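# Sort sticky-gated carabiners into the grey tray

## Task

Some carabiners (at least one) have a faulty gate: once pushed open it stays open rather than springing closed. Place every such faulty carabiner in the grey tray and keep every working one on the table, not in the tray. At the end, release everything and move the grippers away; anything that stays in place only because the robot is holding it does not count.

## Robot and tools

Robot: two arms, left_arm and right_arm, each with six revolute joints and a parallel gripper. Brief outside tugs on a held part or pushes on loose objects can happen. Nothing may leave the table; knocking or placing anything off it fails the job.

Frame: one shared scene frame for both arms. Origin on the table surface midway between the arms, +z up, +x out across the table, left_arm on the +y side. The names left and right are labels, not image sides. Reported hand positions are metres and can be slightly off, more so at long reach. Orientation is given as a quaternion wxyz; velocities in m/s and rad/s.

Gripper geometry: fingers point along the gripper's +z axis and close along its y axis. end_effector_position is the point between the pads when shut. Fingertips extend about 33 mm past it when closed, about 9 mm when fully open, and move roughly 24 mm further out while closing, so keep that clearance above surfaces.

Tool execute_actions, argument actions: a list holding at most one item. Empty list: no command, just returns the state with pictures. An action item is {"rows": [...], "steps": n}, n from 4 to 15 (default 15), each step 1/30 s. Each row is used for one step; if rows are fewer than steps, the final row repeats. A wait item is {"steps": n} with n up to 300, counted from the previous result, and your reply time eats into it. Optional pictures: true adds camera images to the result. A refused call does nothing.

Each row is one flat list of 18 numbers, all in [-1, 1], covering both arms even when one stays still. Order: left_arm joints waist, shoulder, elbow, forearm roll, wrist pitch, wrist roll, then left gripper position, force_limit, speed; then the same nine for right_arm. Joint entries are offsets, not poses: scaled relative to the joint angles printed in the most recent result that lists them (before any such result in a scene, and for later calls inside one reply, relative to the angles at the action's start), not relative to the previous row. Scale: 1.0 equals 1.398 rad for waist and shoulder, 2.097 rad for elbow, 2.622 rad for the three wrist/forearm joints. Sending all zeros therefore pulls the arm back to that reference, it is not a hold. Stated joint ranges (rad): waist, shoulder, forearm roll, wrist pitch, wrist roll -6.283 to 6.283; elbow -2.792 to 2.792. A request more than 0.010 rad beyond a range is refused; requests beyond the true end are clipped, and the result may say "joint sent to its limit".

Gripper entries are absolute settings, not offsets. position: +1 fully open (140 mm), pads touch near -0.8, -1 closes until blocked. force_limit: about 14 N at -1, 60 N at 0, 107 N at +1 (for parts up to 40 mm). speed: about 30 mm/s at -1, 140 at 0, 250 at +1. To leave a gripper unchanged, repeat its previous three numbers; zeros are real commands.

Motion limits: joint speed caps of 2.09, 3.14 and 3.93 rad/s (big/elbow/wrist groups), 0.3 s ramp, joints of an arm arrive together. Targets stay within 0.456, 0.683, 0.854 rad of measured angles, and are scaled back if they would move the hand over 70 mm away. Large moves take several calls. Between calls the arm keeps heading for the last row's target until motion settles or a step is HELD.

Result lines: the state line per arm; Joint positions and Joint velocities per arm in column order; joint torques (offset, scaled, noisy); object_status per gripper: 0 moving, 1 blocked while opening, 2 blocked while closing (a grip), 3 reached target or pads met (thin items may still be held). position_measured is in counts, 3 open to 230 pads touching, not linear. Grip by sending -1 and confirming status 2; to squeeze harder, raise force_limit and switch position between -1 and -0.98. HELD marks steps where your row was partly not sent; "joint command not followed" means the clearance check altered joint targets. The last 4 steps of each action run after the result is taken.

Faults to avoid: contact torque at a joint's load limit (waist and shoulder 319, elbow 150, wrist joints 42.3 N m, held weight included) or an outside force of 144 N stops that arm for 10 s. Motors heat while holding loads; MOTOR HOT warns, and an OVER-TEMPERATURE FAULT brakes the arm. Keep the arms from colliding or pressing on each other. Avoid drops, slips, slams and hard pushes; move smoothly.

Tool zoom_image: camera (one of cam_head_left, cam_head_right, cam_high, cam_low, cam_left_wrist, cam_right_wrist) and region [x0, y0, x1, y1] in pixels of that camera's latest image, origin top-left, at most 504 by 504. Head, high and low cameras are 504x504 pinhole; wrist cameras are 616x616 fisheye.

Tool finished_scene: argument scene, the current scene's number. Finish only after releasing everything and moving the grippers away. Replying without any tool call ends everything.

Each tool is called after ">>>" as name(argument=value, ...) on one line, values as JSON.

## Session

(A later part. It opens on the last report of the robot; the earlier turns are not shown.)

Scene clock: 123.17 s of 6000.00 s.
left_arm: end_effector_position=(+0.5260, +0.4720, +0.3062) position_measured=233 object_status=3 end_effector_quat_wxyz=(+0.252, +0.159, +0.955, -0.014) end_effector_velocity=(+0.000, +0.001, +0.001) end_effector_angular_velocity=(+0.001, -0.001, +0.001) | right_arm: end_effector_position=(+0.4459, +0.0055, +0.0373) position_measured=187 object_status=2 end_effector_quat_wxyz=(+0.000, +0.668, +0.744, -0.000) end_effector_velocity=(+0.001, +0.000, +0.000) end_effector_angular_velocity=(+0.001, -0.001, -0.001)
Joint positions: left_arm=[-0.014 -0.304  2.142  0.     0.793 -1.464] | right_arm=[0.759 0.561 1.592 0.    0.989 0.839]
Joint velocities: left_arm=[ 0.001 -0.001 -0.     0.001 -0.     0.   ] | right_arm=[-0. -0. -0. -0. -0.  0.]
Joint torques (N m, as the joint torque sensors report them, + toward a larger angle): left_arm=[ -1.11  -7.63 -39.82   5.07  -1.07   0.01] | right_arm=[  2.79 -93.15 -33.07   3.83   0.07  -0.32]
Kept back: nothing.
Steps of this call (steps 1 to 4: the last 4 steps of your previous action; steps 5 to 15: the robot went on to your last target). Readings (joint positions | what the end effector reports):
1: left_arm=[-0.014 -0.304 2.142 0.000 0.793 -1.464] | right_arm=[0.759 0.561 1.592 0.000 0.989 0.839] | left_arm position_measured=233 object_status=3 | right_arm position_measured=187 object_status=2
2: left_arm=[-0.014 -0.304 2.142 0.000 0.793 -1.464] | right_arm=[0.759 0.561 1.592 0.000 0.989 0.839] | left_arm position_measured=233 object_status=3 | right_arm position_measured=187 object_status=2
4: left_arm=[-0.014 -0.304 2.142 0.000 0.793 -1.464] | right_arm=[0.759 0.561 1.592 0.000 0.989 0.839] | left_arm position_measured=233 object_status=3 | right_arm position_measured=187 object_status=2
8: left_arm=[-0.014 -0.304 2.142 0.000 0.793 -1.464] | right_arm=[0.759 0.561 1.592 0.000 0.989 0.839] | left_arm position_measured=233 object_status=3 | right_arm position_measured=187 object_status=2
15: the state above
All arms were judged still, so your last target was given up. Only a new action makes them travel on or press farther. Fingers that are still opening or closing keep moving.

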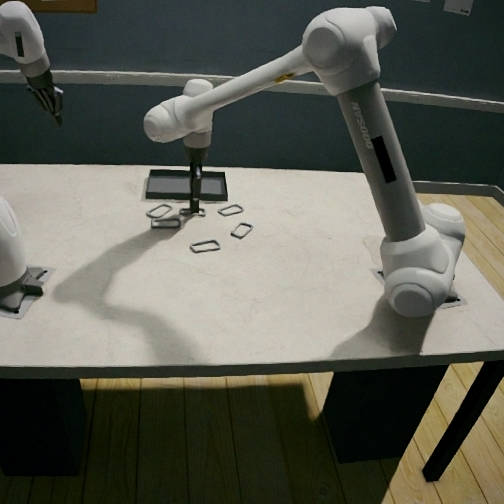

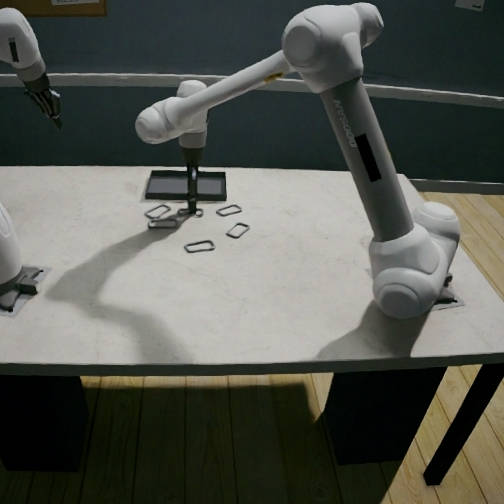

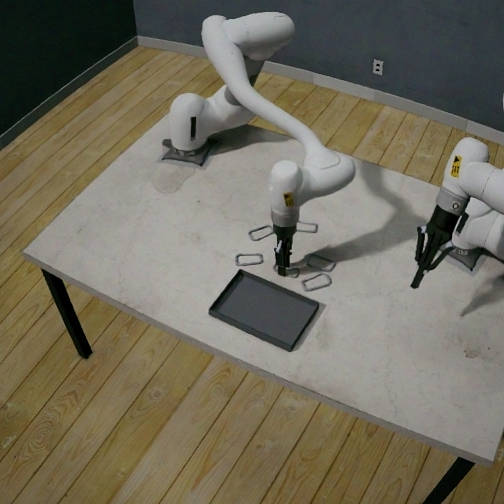

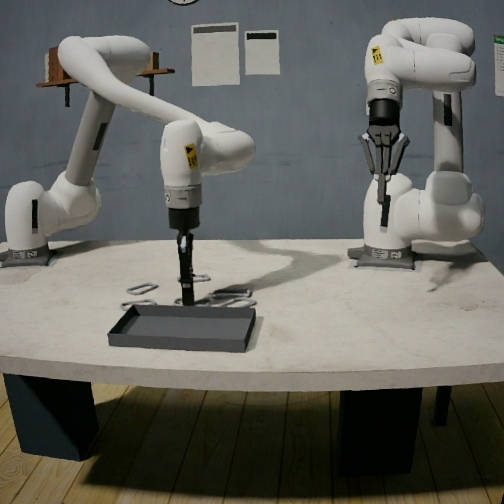

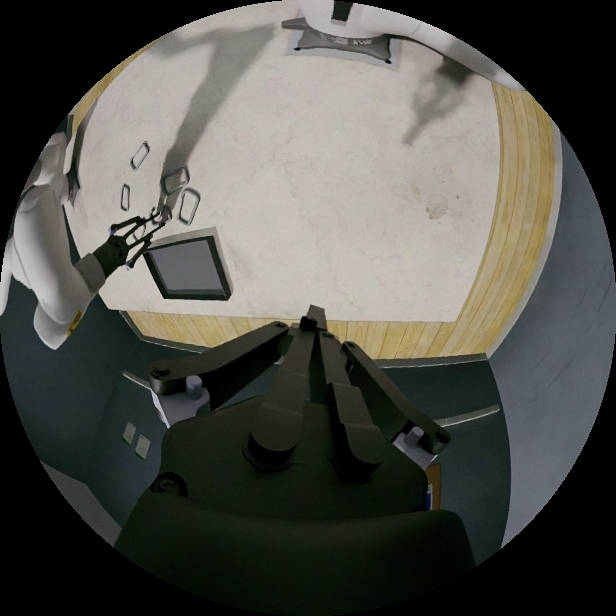

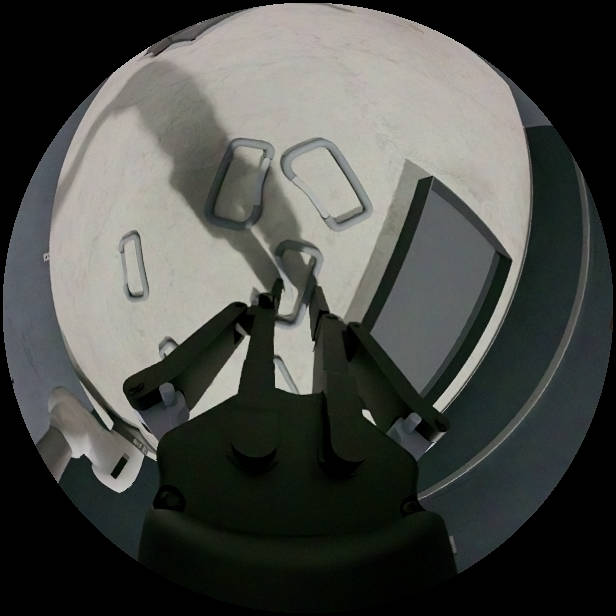

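Hinge at top here; gate well open. Release.

>>> execute_actions(actions=[{"rows":[[0,0,0,0,0,0,-0.9,0,1,0,0,0,0,0,0,0.05,-0.9,-0.2]],"steps":15}])

>>> execute_actions(actions=[{"steps":20}], pictures=true)

>>> zoom_image(camera="cam_right_wrist", region=[200,200,400,400])

Scene clock: 123.67 s of 6000.00 s.
left_arm: end_effector_position=(+0.5260, +0.4720, +0.3062) position_measured=233 object_status=3 end_effector_quat_wxyz=(+0.252, +0.159, +0.955, -0.014) end_effector_velocity=(-0.000, +0.000, +0.001) end_effector_angular_velocity=(-0.001, -0.002, +0.000) | right_arm: end_effector_position=(+0.4459, +0.0055, +0.0373) position_measured=127 object_status=0 end_effector_quat_wxyz=(+0.000, +0.668, +0.744, -0.000) end_effector_velocity=(+0.000, +0.000, +0.001) end_effector_angular_velocity=(+0.001, -0.001, -0.001)
Joint positions: left_arm=[-0.014 -0.304  2.142  0.     0.793 -1.464] | right_arm=[0.759 0.561 1.592 0.    0.989 0.839]
Joint velocities: left_arm=[ 0.001 -0.002  0.    -0.001 -0.     0.001] | right_arm=[-0.    -0.001 -0.    -0.    -0.     0.001]
Joint torques (N m, as the joint torque sensors report them, + toward a larger angle): left_arm=[ -0.17  -7.33 -39.88   5.09  -1.15   0.02] | right_arm=[  3.1  -90.81 -33.57   3.51  -0.31  -0.35]
Steps of this call (steps 1 to 4: nothing new was sent; steps 5 to 15: the first 11 steps of this action). Readings (joint positions | what the end effector reports):
5: left_arm=[-0.014 -0.304 2.142 0.000 0.793 -1.464] | right_arm=[0.759 0.561 1.592 0.000 0.989 0.839] | left_arm position_measured=233 object_status=3 | right_arm position_measured=187 object_status=0
6: left_arm=[-0.014 -0.304 2.142 0.000 0.793 -1.464] | right_arm=[0.759 0.561 1.592 0.000 0.989 0.839] | left_arm position_measured=233 object_status=3 | right_arm position_measured=185 object_status=0
8: left_arm=[-0.014 -0.304 2.142 0.000 0.793 -1.464] | right_arm=[0.759 0.561 1.592 0.000 0.989 0.839] | left_arm position_measured=233 object_status=3 | right_arm position_measured=172 object_status=0
12: left_arm=[-0.014 -0.304 2.142 0.000 0.793 -1.464] | right_arm=[0.759 0.561 1.592 0.000 0.989 0.839] | left_arm position_measured=233 object_status=3 | right_arm position_measured=146 object_status=0
15: the state above

Scene clock: 124.33 s of 6000.00 s.
left_arm: end_effector_position=(+0.5260, +0.4720, +0.3062) position_measured=233 object_status=3 end_effector_quat_wxyz=(+0.252, +0.159, +0.955, -0.014) end_effector_velocity=(-0.000, -0.001, +0.000) end_effector_angular_velocity=(+0.000, -0.001, -0.003) | right_arm: end_effector_position=(+0.4459, +0.0055, +0.0373) position_measured=123 object_status=3 end_effector_quat_wxyz=(+0.000, +0.668, +0.744, -0.000) end_effector_velocity=(+0.000, +0.000, -0.000) end_effector_angular_velocity=(+0.000, +0.000, +0.000)
Joint positions: left_arm=[-0.014 -0.304  2.142  0.     0.793 -1.464] | right_arm=[0.759 0.561 1.592 0.    0.989 0.839]
Joint velocities: left_arm=[-0.002 -0.001  0.    -0.    -0.     0.001] | right_arm=[-0.     0.    -0.     0.     0.    -0.001]
Joint torques (N m, as the joint torque sensors report them, + toward a larger angle): left_arm=[ -1.09  -7.2  -39.5    5.07  -1.03   0.06] | right_arm=[  2.66 -91.21 -33.03   3.75   0.02  -0.55]
Kept back: nothing.
Steps of this call (steps 1 to 4: the last 4 steps of your previous action; steps 5 to 15: the robot went on to your last target; steps 16 to 20: nothing new was sent). Readings (joint positions | what the end effector reports):
1: left_arm=[-0.014 -0.304 2.142 0.000 0.793 -1.464] | right_arm=[0.759 0.561 1.592 0.000 0.989 0.839] | left_arm position_measured=233 object_status=3 | right_arm position_measured=123 object_status=0
2: left_arm=[-0.014 -0.304 2.142 0.000 0.793 -1.464] | right_arm=[0.759 0.561 1.592 0.000 0.989 0.839] | left_arm position_measured=233 object_status=3 | right_arm position_measured=123 object_status=0
4: left_arm=[-0.014 -0.304 2.142 0.000 0.793 -1.464] | right_arm=[0.759 0.561 1.592 0.000 0.989 0.839] | left_arm position_measured=233 object_status=3 | right_arm position_measured=123 object_status=0
8: left_arm=[-0.014 -0.304 2.142 0.000 0.793 -1.464] | right_arm=[0.759 0.561 1.592 0.000 0.989 0.839] | left_arm position_measured=233 object_status=3 | right_arm position_measured=123 object_status=3
20: the state above
All arms were judged still, so your last target was given up. Only a new action makes them travel on or press farther. Fingers that are still opening or closing keep moving.

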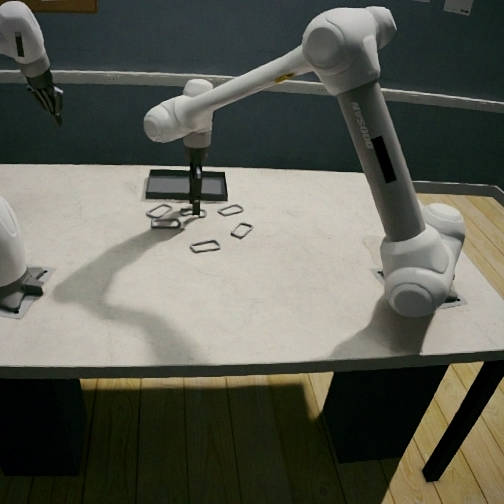

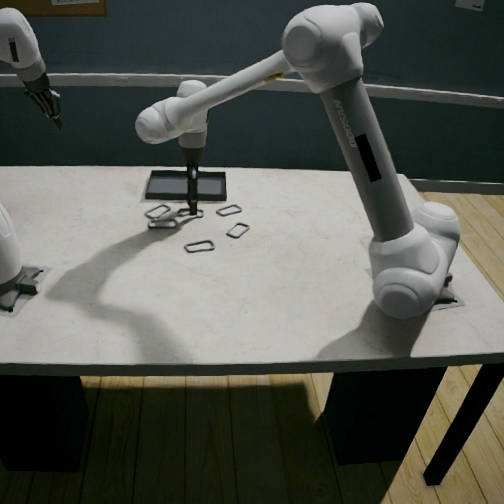

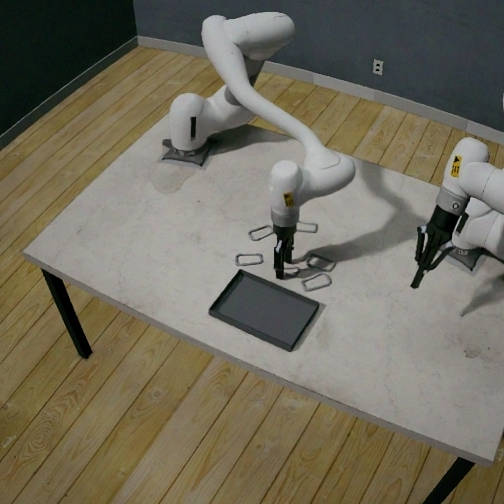

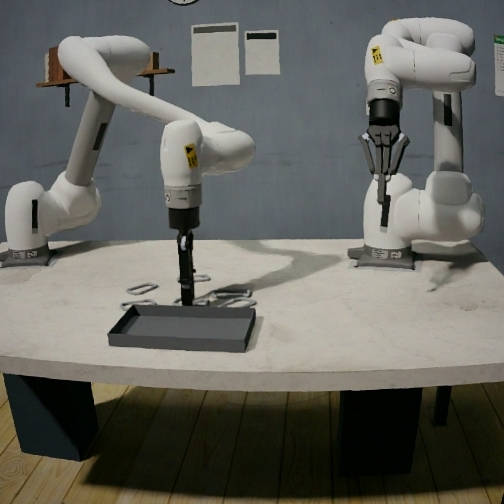

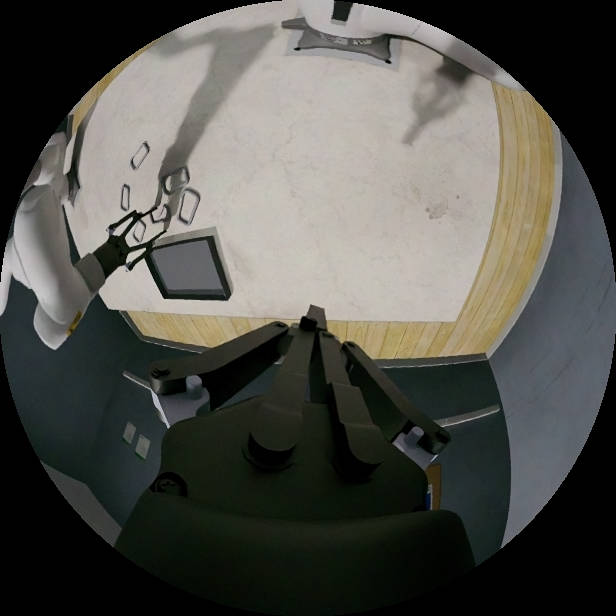

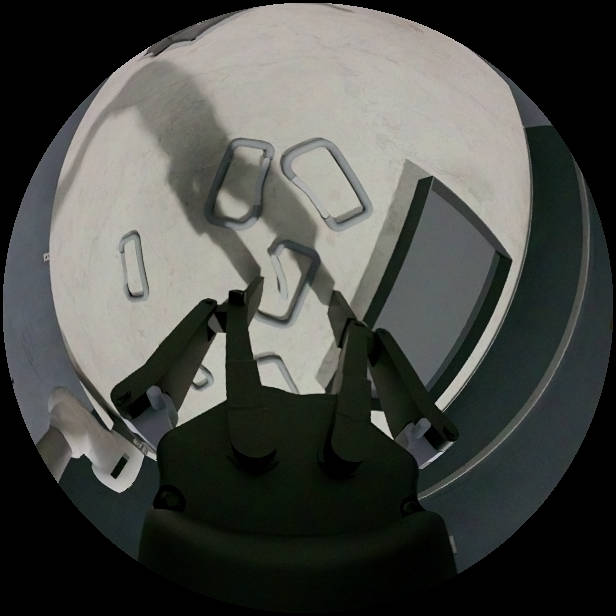

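Region (200, 200, 400, 400) of cam_right_wrist's 616x616 image, scaled by 2.520, with more detail than that image has.

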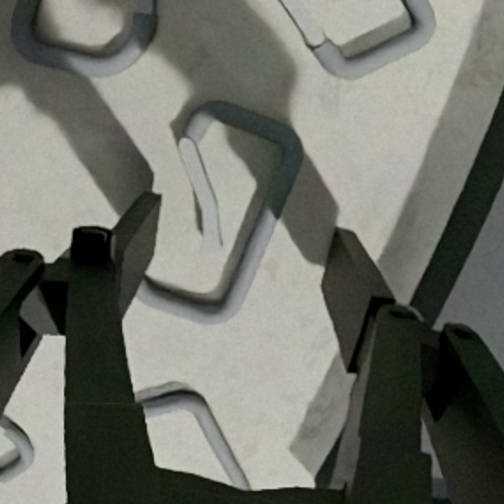

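>>> execute_actions(actions=[{"rows":[[0,0,0,0,0,0,-0.9,0,1,0,-0.016,-0.006,0,0.013,0,0.05,-0.9,-0.2],[0,0,0,0,0,0,-0.9,0,1,0,-0.016,-0.006,0,0.013,0,0.05,-0.9,-0.2],[0,0,0,0,0,0,-0.9,0,1,0,-0.016,-0.006,0,0.013,0,0.05,-0.9,-0.2],[0,0,0,0,0,0,-0.9,0,1,0,-0.016,-0.006,0,0.013,0,0.05,-0.9,-0.2],[0,0,0,0,0,0,-0.9,0,1,0,-0.016,-0.006,0,0.013,0,0.05,-0.9,-0.2],[0,0,0,0,0,0,-0.9,0,1,0,-0.016,-0.006,0,0.013,0,0.05,-0.9,-0.2],[0,0,0,0,0,0,-0.9,0,1,0,-0.046,0.0279,0,0.002,-0.4546,-0.55,-0.9,0]],"steps":15}])

>>> execute_actions(actions=[{"steps":20}], pictures=true)

>>> zoom_image(camera="cam_right_wrist", region=[200,200,400,400])

Scene clock: 125.40 s of 6000.00 s.
left_arm: end_effector_position=(+0.5260, +0.4720, +0.3062) position_measured=233 object_status=3 end_effector_quat_wxyz=(+0.252, +0.159, +0.955, -0.014) end_effector_velocity=(-0.000, +0.001, +0.001) end_effector_angular_velocity=(-0.000, -0.001, +0.001) | right_arm: end_effector_position=(+0.4427, +0.0011, +0.0601) position_measured=148 object_status=0 end_effector_quat_wxyz=(-0.000, +0.625, +0.781, +0.002) end_effector_velocity=(-0.036, -0.051, +0.005) end_effector_angular_velocity=(+0.016, -0.018, +1.664)
Joint positions: left_arm=[-0.014 -0.304  2.142  0.     0.793 -1.464] | right_arm=[ 0.759  0.532  1.593 -0.     1.014  0.727]
Joint velocities: left_arm=[ 0.001 -0.001 -0.     0.     0.    -0.   ] | right_arm=[-0.    -0.101  0.157  0.    -0.08  -1.664]
Joint torques (N m, as the joint torque sensors report them, + toward a larger angle): left_arm=[  0.16  -6.99 -39.82   5.06  -1.09   0.05] | right_arm=[  2.67 -94.07 -34.39   3.92   0.12  -0.2 ]
Steps of this call (steps 1 to 21: nothing new was sent; steps 22 to 32: the first 11 steps of this action). Readings (joint positions | what the end effector reports):
22: left_arm=[-0.014 -0.304 2.142 0.000 0.793 -1.464] | right_arm=[0.759 0.561 1.592 0.000 0.989 0.839] | left_arm position_measured=233 object_status=3 | right_arm position_measured=123 object_status=3
23: left_arm=[-0.014 -0.304 2.142 0.000 0.793 -1.464] | right_arm=[0.759 0.558 1.591 -0.000 0.994 0.839] | left_arm position_measured=233 object_status=3 | right_arm position_measured=123 object_status=3
25: left_arm=[-0.014 -0.304 2.142 0.000 0.793 -1.464] | right_arm=[0.759 0.546 1.584 -0.000 1.011 0.839] | left_arm position_measured=233 object_status=3 | right_arm position_measured=123 object_status=3
29: left_arm=[-0.014 -0.304 2.142 0.000 0.793 -1.464] | right_arm=[0.759 0.539 1.582 -0.000 1.020 0.832] | left_arm position_measured=233 object_status=3 | right_arm position_measured=125 object_status=0
32: the state above

Scene clock: 126.07 s of 6000.00 s.
left_arm: end_effector_position=(+0.5260, +0.4720, +0.3062) position_measured=233 object_status=3 end_effector_quat_wxyz=(+0.252, +0.159, +0.955, -0.014) end_effector_velocity=(+0.000, +0.000, -0.000) end_effector_angular_velocity=(+0.000, +0.001, +0.001) | right_arm: end_effector_position=(+0.4270, -0.0208, +0.0602) position_measured=199 object_status=3 end_effector_quat_wxyz=(-0.000, +0.135, +0.991, -0.000) end_effector_velocity=(+0.001, -0.000, +0.001) end_effector_angular_velocity=(+0.001, -0.001, +0.003)
Joint positions: left_arm=[-0.014 -0.304  2.142  0.     0.793 -1.464] | right_arm=[ 0.759  0.497  1.651  0.     0.994 -0.352]
Joint velocities: left_arm=[ 0.001  0.001  0.    -0.    -0.     0.001] | right_arm=[-0.    -0.001 -0.    -0.     0.    -0.003]
Joint torques (N m, as the joint torque sensors report them, + toward a larger angle): left_arm=[ -0.08  -7.59 -39.73   5.07  -1.08   0.04] | right_arm=[  5.17 -87.32 -32.3    3.84  -0.1   -0.27]
Kept back: nothing.
Steps of this call (steps 1 to 4: the last 4 steps of your previous action; steps 5 to 20: the robot went on to your last target). Readings (joint positions | what the end effector reports):
1: left_arm=[-0.014 -0.304 2.142 0.000 0.793 -1.464] | right_arm=[0.759 0.528 1.599 0.000 1.011 0.663] | left_arm position_measured=233 object_status=3 | right_arm position_measured=156 object_status=0
2: left_arm=[-0.014 -0.304 2.142 0.000 0.793 -1.464] | right_arm=[0.759 0.524 1.606 0.000 1.008 0.584] | left_arm position_measured=233 object_status=3 | right_arm position_measured=163 object_status=0
4: left_arm=[-0.014 -0.304 2.142 0.000 0.793 -1.464] | right_arm=[0.759 0.515 1.621 0.000 1.003 0.383] | left_arm position_measured=233 object_status=3 | right_arm position_measured=178 object_status=0
8: left_arm=[-0.014 -0.304 2.142 0.000 0.793 -1.464] | right_arm=[0.759 0.502 1.642 0.000 0.997 -0.046] | left_arm position_measured=233 object_status=3 | right_arm position_measured=199 object_status=0
20: the state above

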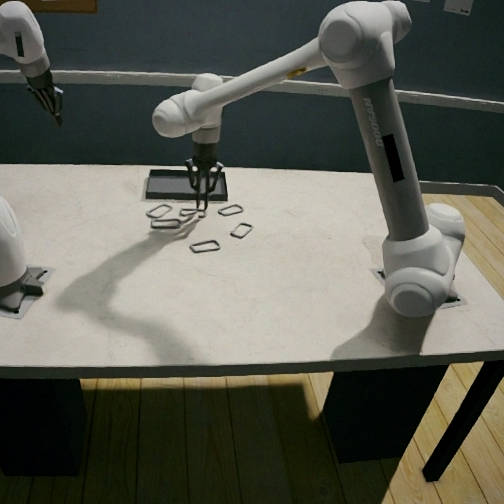

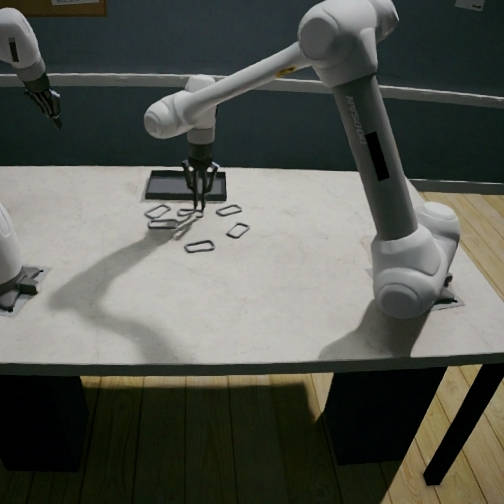

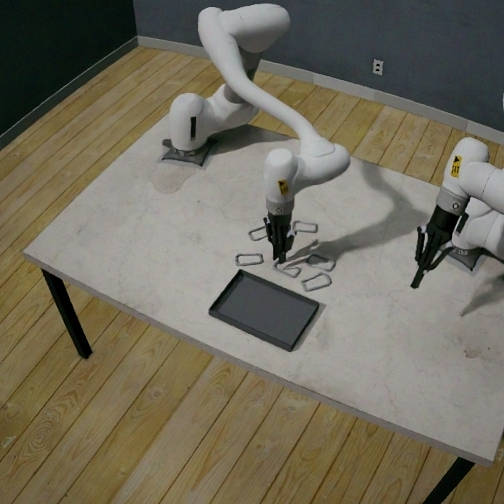

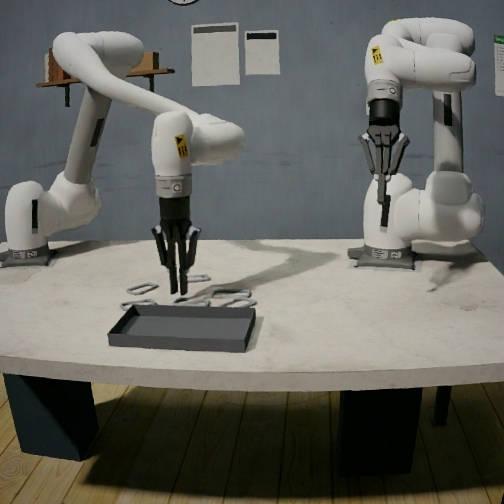

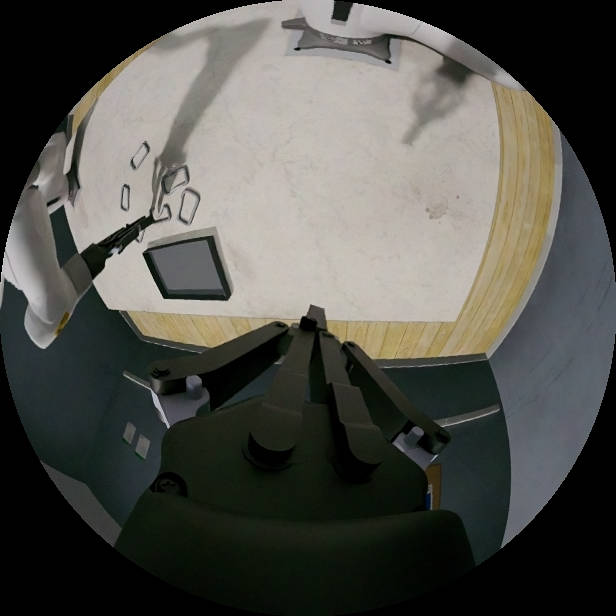

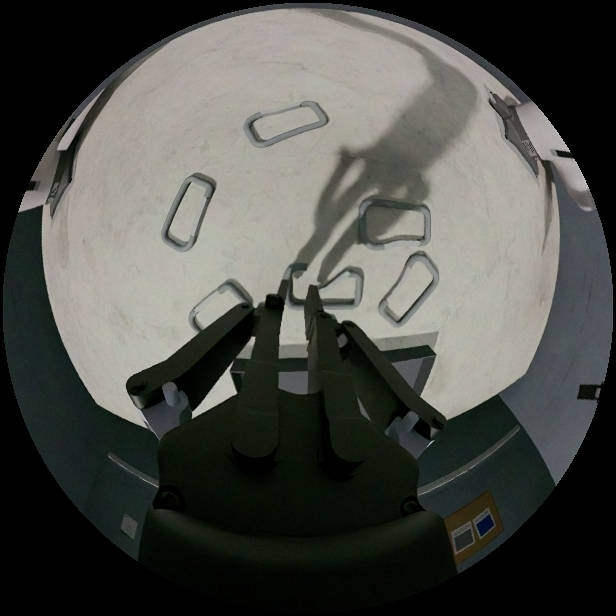

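Region (200, 200, 400, 400) of cam_right_wrist's 616x616 image, scaled by 2.520, with more detail than that image has.

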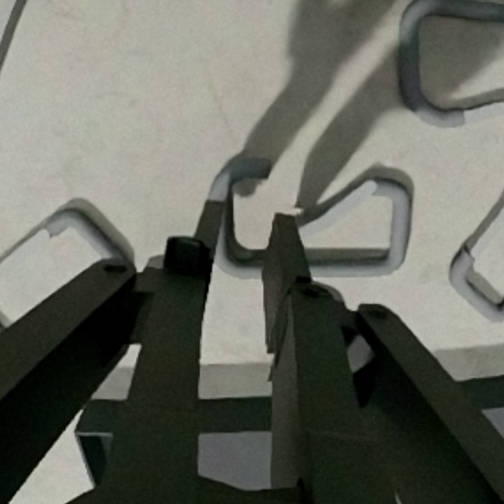

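>>> execute_actions(actions=[{"rows":[[0,0,0,0,0,0,-0.9,0,1,-0.0033,-0.0042,0.0122,0,-0.0077,-0.002,-0.55,-0.9,0]],"steps":15}])

>>> execute_actions(actions=[{"steps":8}], pictures=true)

>>> zoom_image(camera="cam_right_wrist", region=[200,200,400,400])

Scene clock: 127.17 s of 6000.00 s.
left_arm: end_effector_position=(+0.5260, +0.4720, +0.3062) position_measured=233 object_status=3 end_effector_quat_wxyz=(+0.252, +0.159, +0.955, -0.014) end_effector_velocity=(+0.000, +0.001, -0.000) end_effector_angular_velocity=(-0.000, +0.000, +0.002) | right_arm: end_effector_position=(+0.4245, -0.0300, +0.0528) position_measured=199 object_status=3 end_effector_quat_wxyz=(+0.000, +0.135, +0.991, +0.000) end_effector_velocity=(+0.000, -0.001, -0.002) end_effector_angular_velocity=(+0.000, +0.000, +0.000)
Joint positions: left_arm=[-0.014 -0.304  2.142  0.     0.793 -1.464] | right_arm=[ 0.755  0.491  1.676  0.     0.974 -0.357]
Joint velocities: left_arm=[ 0.002  0.    -0.    -0.     0.    -0.   ] | right_arm=[-0.001  0.     0.003  0.001 -0.003 -0.002]
Joint torques (N m, as the joint torque sensors report them, + toward a larger angle): left_arm=[ -0.67  -6.86 -39.47   5.11  -1.1    0.07] | right_arm=[  2.25 -83.08 -33.13   3.73  -0.36   0.16]
Steps of this call (steps 1 to 15: the robot went on to your last target; steps 16 to 22: nothing new was sent; steps 23 to 33: the first 11 steps of this action). Readings (joint positions | what the end effector reports):
23: left_arm=[-0.014 -0.304 2.142 0.000 0.793 -1.464] | right_arm=[0.759 0.497 1.651 0.000 0.994 -0.352] | left_arm position_measured=233 object_status=3 | right_arm position_measured=199 object_status=3
24: left_arm=[-0.014 -0.304 2.142 0.000 0.793 -1.464] | right_arm=[0.759 0.496 1.655 0.000 0.990 -0.353] | left_arm position_measured=233 object_status=3 | right_arm position_measured=199 object_status=3
26: left_arm=[-0.014 -0.304 2.142 0.000 0.793 -1.464] | right_arm=[0.756 0.493 1.669 0.000 0.980 -0.356] | left_arm position_measured=233 object_status=3 | right_arm position_measured=199 object_status=3
30: left_arm=[-0.014 -0.304 2.142 0.000 0.793 -1.464] | right_arm=[0.755 0.491 1.675 0.000 0.975 -0.357] | left_arm position_measured=233 object_status=3 | right_arm position_measured=199 object_status=3
33: the state above

Scene clock: 127.43 s of 6000.00 s.
left_arm: end_effector_position=(+0.5260, +0.4720, +0.3062) position_measured=233 object_status=3 end_effector_quat_wxyz=(+0.252, +0.159, +0.955, -0.014) end_effector_velocity=(-0.000, -0.000, +0.000) end_effector_angular_velocity=(-0.001, -0.000, +0.000) | right_arm: end_effector_position=(+0.4245, -0.0302, +0.0527) position_measured=199 object_status=3 end_effector_quat_wxyz=(+0.000, +0.135, +0.991, +0.000) end_effector_velocity=(-0.000, +0.000, +0.000) end_effector_angular_velocity=(+0.000, +0.000, -0.001)
Joint positions: left_arm=[-0.014 -0.304  2.142  0.     0.793 -1.464] | right_arm=[ 0.755  0.491  1.677  0.     0.974 -0.357]
Joint velocities: left_arm=[-0.    -0.    -0.    -0.001  0.    -0.001] | right_arm=[ 0.    -0.    -0.     0.     0.     0.001]
Joint torques (N m, as the joint torque sensors report them, + toward a larger angle): left_arm=[ -0.03  -7.64 -39.75   5.18  -1.09   0.01] | right_arm=[  1.67 -83.49 -33.21   3.77  -0.32  -0.27]
Kept back: nothing.
Steps of this call (steps 1 to 4: the last 4 steps of your previous action; steps 5 to 8: the robot went on to your last target). Readings (joint positions | what the end effector reports):
1: left_arm=[-0.014 -0.304 2.142 0.000 0.793 -1.464] | right_arm=[0.755 0.491 1.676 0.000 0.974 -0.357] | left_arm position_measured=233 object_status=3 | right_arm position_measured=199 object_status=3
2: left_arm=[-0.014 -0.304 2.142 0.000 0.793 -1.464] | right_arm=[0.755 0.491 1.676 0.000 0.974 -0.357] | left_arm position_measured=233 object_status=3 | right_arm position_measured=199 object_status=3
4: left_arm=[-0.014 -0.304 2.142 0.000 0.793 -1.464] | right_arm=[0.755 0.491 1.677 0.000 0.974 -0.357] | left_arm position_measured=233 object_status=3 | right_arm position_measured=199 object_status=3
8: the state above

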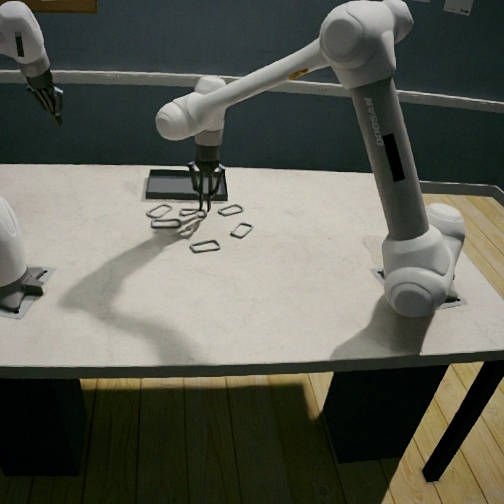

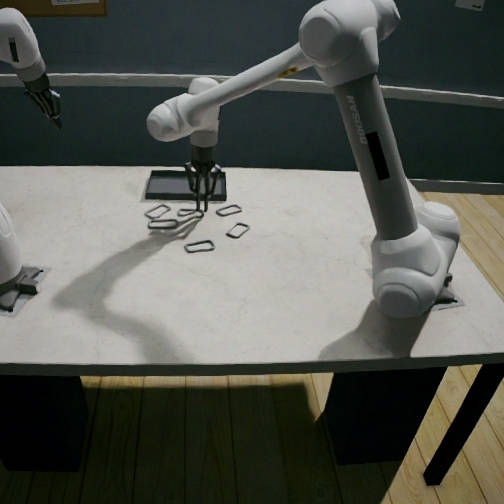

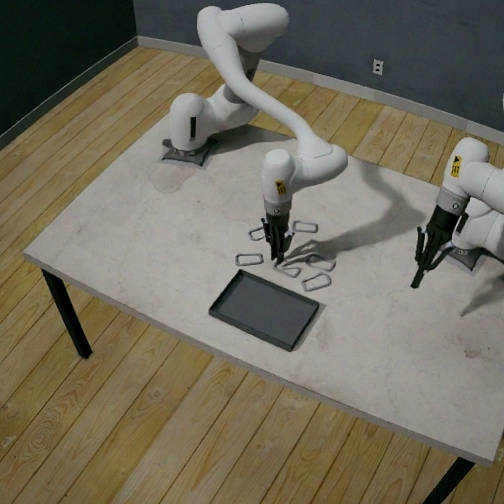

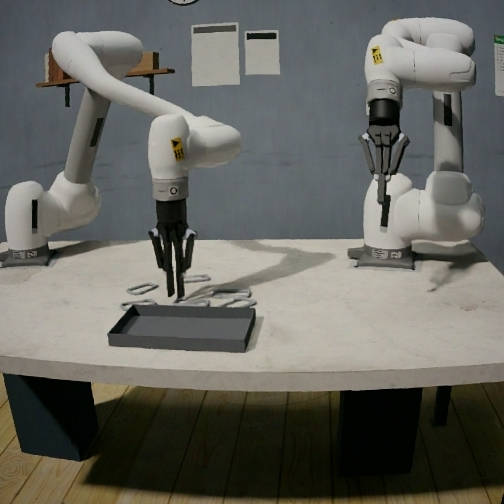

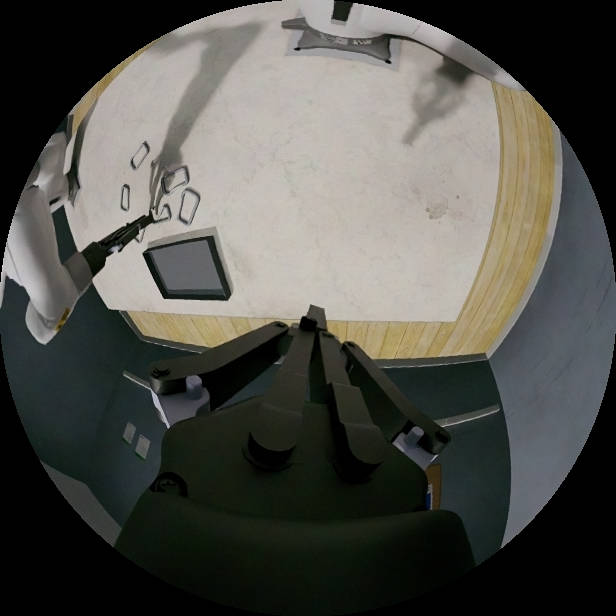

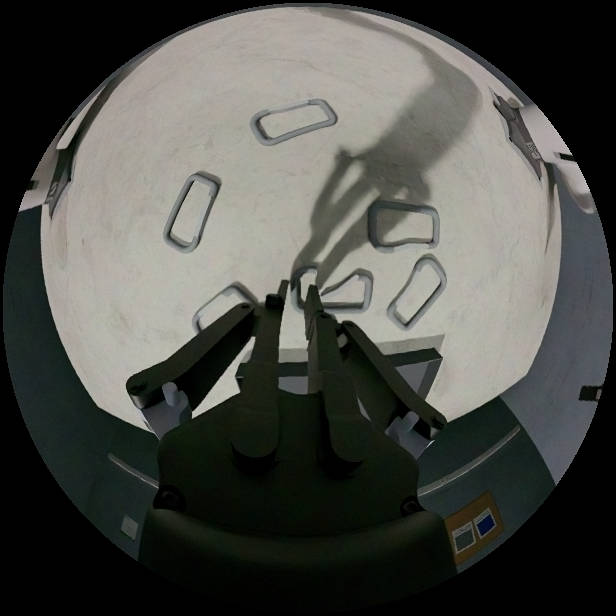

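Region (200, 200, 400, 400) of cam_right_wrist's 616x616 image, scaled by 2.520, with more detail than that image has.

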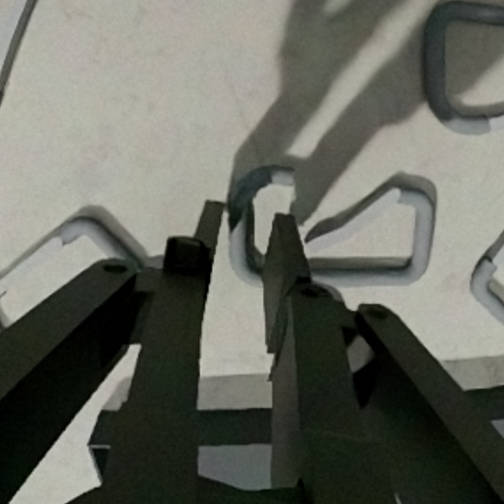

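>>> execute_actions(actions=[{"rows":[[0,0,0,0,0,0,-0.9,0,1,0,0.0059,0.0029,0,-0.0054,0,-0.55,-0.9,0]],"steps":15}])

>>> execute_actions(actions=[{"steps":8}], pictures=true)

>>> zoom_image(camera="cam_right_wrist", region=[200,200,400,400])

Scene clock: 128.03 s of 6000.00 s.
left_arm: end_effector_position=(+0.5260, +0.4720, +0.3062) position_measured=233 object_status=3 end_effector_quat_wxyz=(+0.252, +0.159, +0.955, -0.014) end_effector_velocity=(-0.000, -0.000, +0.000) end_effector_angular_velocity=(+0.001, -0.001, -0.002) | right_arm: end_effector_position=(+0.4245, -0.0302, +0.0439) position_measured=199 object_status=3 end_effector_quat_wxyz=(+0.000, +0.135, +0.991, +0.000) end_effector_velocity=(-0.000, -0.000, -0.002) end_effector_angular_velocity=(-0.000, +0.001, -0.000)
Joint positions: left_arm=[-0.014 -0.304  2.142  0.     0.793 -1.464] | right_arm=[ 0.755  0.499  1.683 -0.     0.96  -0.357]
Joint velocities: left_arm=[-0.001 -0.001  0.     0.    -0.     0.001] | right_arm=[-0.     0.001  0.001  0.001 -0.002 -0.001]
Joint torques (N m, as the joint torque sensors report them, + toward a larger angle): left_arm=[ -0.87  -7.7  -39.75   5.15  -1.13   0.04] | right_arm=[  2.09 -88.73 -31.93   3.58   0.13  -0.2 ]
Steps of this call (steps 1 to 7: the robot went on to your last target; steps 8 to 18: the first 11 steps of this action). Readings (joint positions | what the end effector reports):
8: left_arm=[-0.014 -0.304 2.142 0.000 0.793 -1.464] | right_arm=[0.755 0.491 1.677 0.000 0.974 -0.357] | left_arm position_measured=233 object_status=3 | right_arm position_measured=199 object_status=3
9: left_arm=[-0.014 -0.304 2.142 0.000 0.793 -1.464] | right_arm=[0.755 0.492 1.678 0.000 0.970 -0.357] | left_arm position_measured=233 object_status=3 | right_arm position_measured=199 object_status=3
11: left_arm=[-0.014 -0.304 2.142 0.000 0.793 -1.464] | right_arm=[0.755 0.496 1.681 -0.000 0.964 -0.357] | left_arm position_measured=233 object_status=3 | right_arm position_measured=199 object_status=3
15: left_arm=[-0.014 -0.304 2.142 0.000 0.793 -1.464] | right_arm=[0.755 0.499 1.682 -0.000 0.960 -0.357] | left_arm position_measured=233 object_status=3 | right_arm position_measured=199 object_status=3
18: the state above

Scene clock: 128.30 s of 6000.00 s.
left_arm: end_effector_position=(+0.5260, +0.4720, +0.3062) position_measured=233 object_status=3 end_effector_quat_wxyz=(+0.252, +0.159, +0.955, -0.014) end_effector_velocity=(+0.000, -0.000, -0.000) end_effector_angular_velocity=(-0.000, +0.000, +0.000) | right_arm: end_effector_position=(+0.4245, -0.0303, +0.0437) position_measured=199 object_status=3 end_effector_quat_wxyz=(+0.000, +0.135, +0.991, +0.000) end_effector_velocity=(+0.000, -0.000, -0.001) end_effector_angular_velocity=(-0.002, +0.001, +0.000)
Joint positions: left_arm=[-0.014 -0.304  2.142  0.     0.793 -1.464] | right_arm=[ 0.755  0.499  1.683 -0.     0.96  -0.357]
Joint velocities: left_arm=[-0.     0.     0.    -0.    -0.    -0.001] | right_arm=[-0.     0.002  0.    -0.    -0.    -0.   ]
Joint torques (N m, as the joint torque sensors report them, + toward a larger angle): left_arm=[ -0.33  -6.99 -39.79   5.04  -1.07   0.13] | right_arm=[  1.87 -83.83 -32.64   3.81  -0.19  -0.4 ]
Kept back: nothing.
Steps of this call (steps 1 to 4: the last 4 steps of your previous action; steps 5 to 8: the robot went on to your last target). Readings (joint positions | what the end effector reports):
1: left_arm=[-0.014 -0.304 2.142 0.000 0.793 -1.464] | right_arm=[0.755 0.499 1.683 -0.000 0.960 -0.357] | left_arm position_measured=233 object_status=3 | right_arm position_measured=199 object_status=3
2: left_arm=[-0.014 -0.304 2.142 0.000 0.793 -1.464] | right_arm=[0.755 0.499 1.683 -0.000 0.960 -0.357] | left_arm position_measured=233 object_status=3 | right_arm position_measured=199 object_status=3
4: left_arm=[-0.014 -0.304 2.142 0.000 0.793 -1.464] | right_arm=[0.755 0.499 1.683 -0.000 0.960 -0.357] | left_arm position_measured=233 object_status=3 | right_arm position_measured=199 object_status=3
8: the state above

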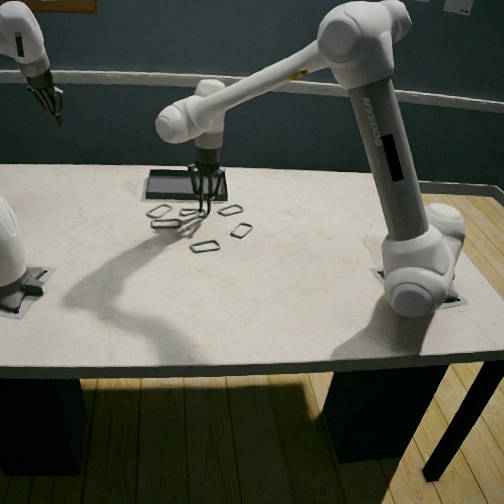

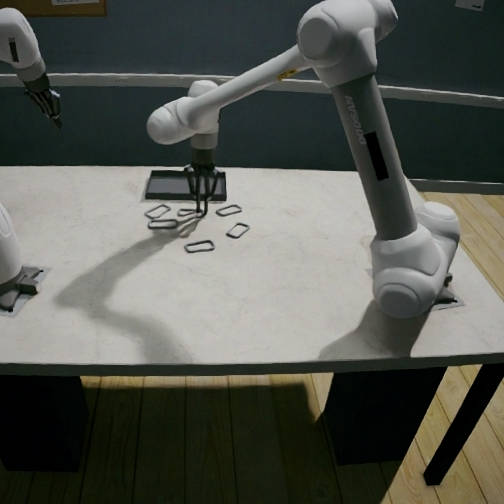

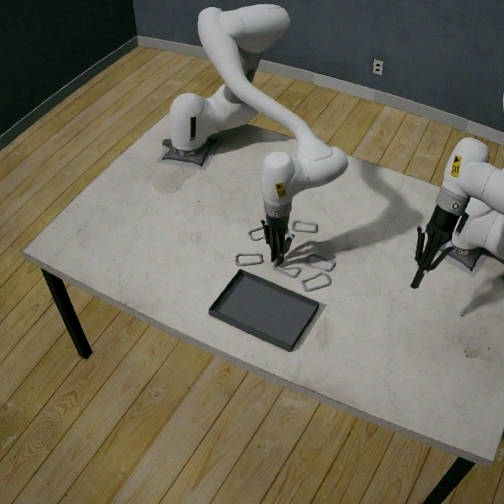

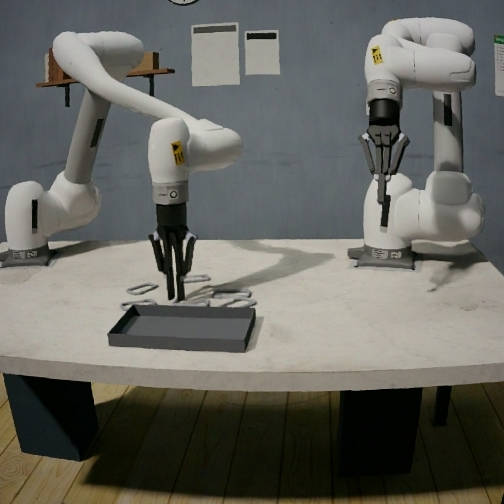

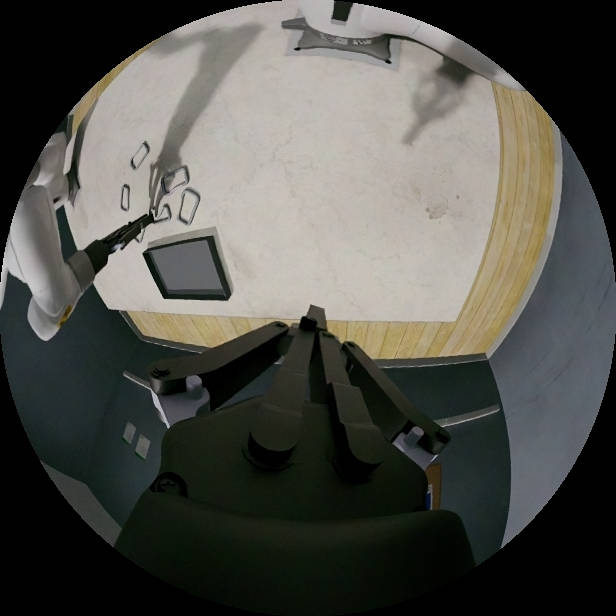

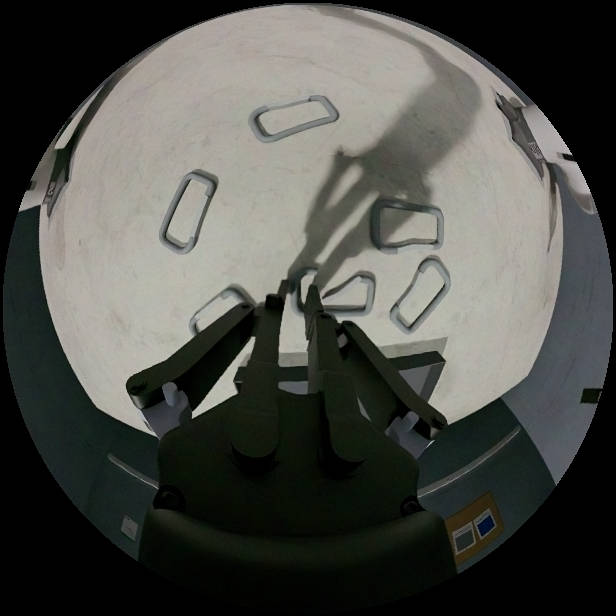

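Region (200, 200, 400, 400) of cam_right_wrist's 616x616 image, scaled by 2.520, with more detail than that image has.

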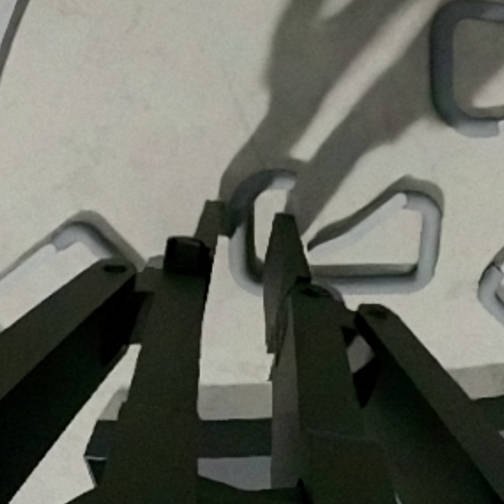

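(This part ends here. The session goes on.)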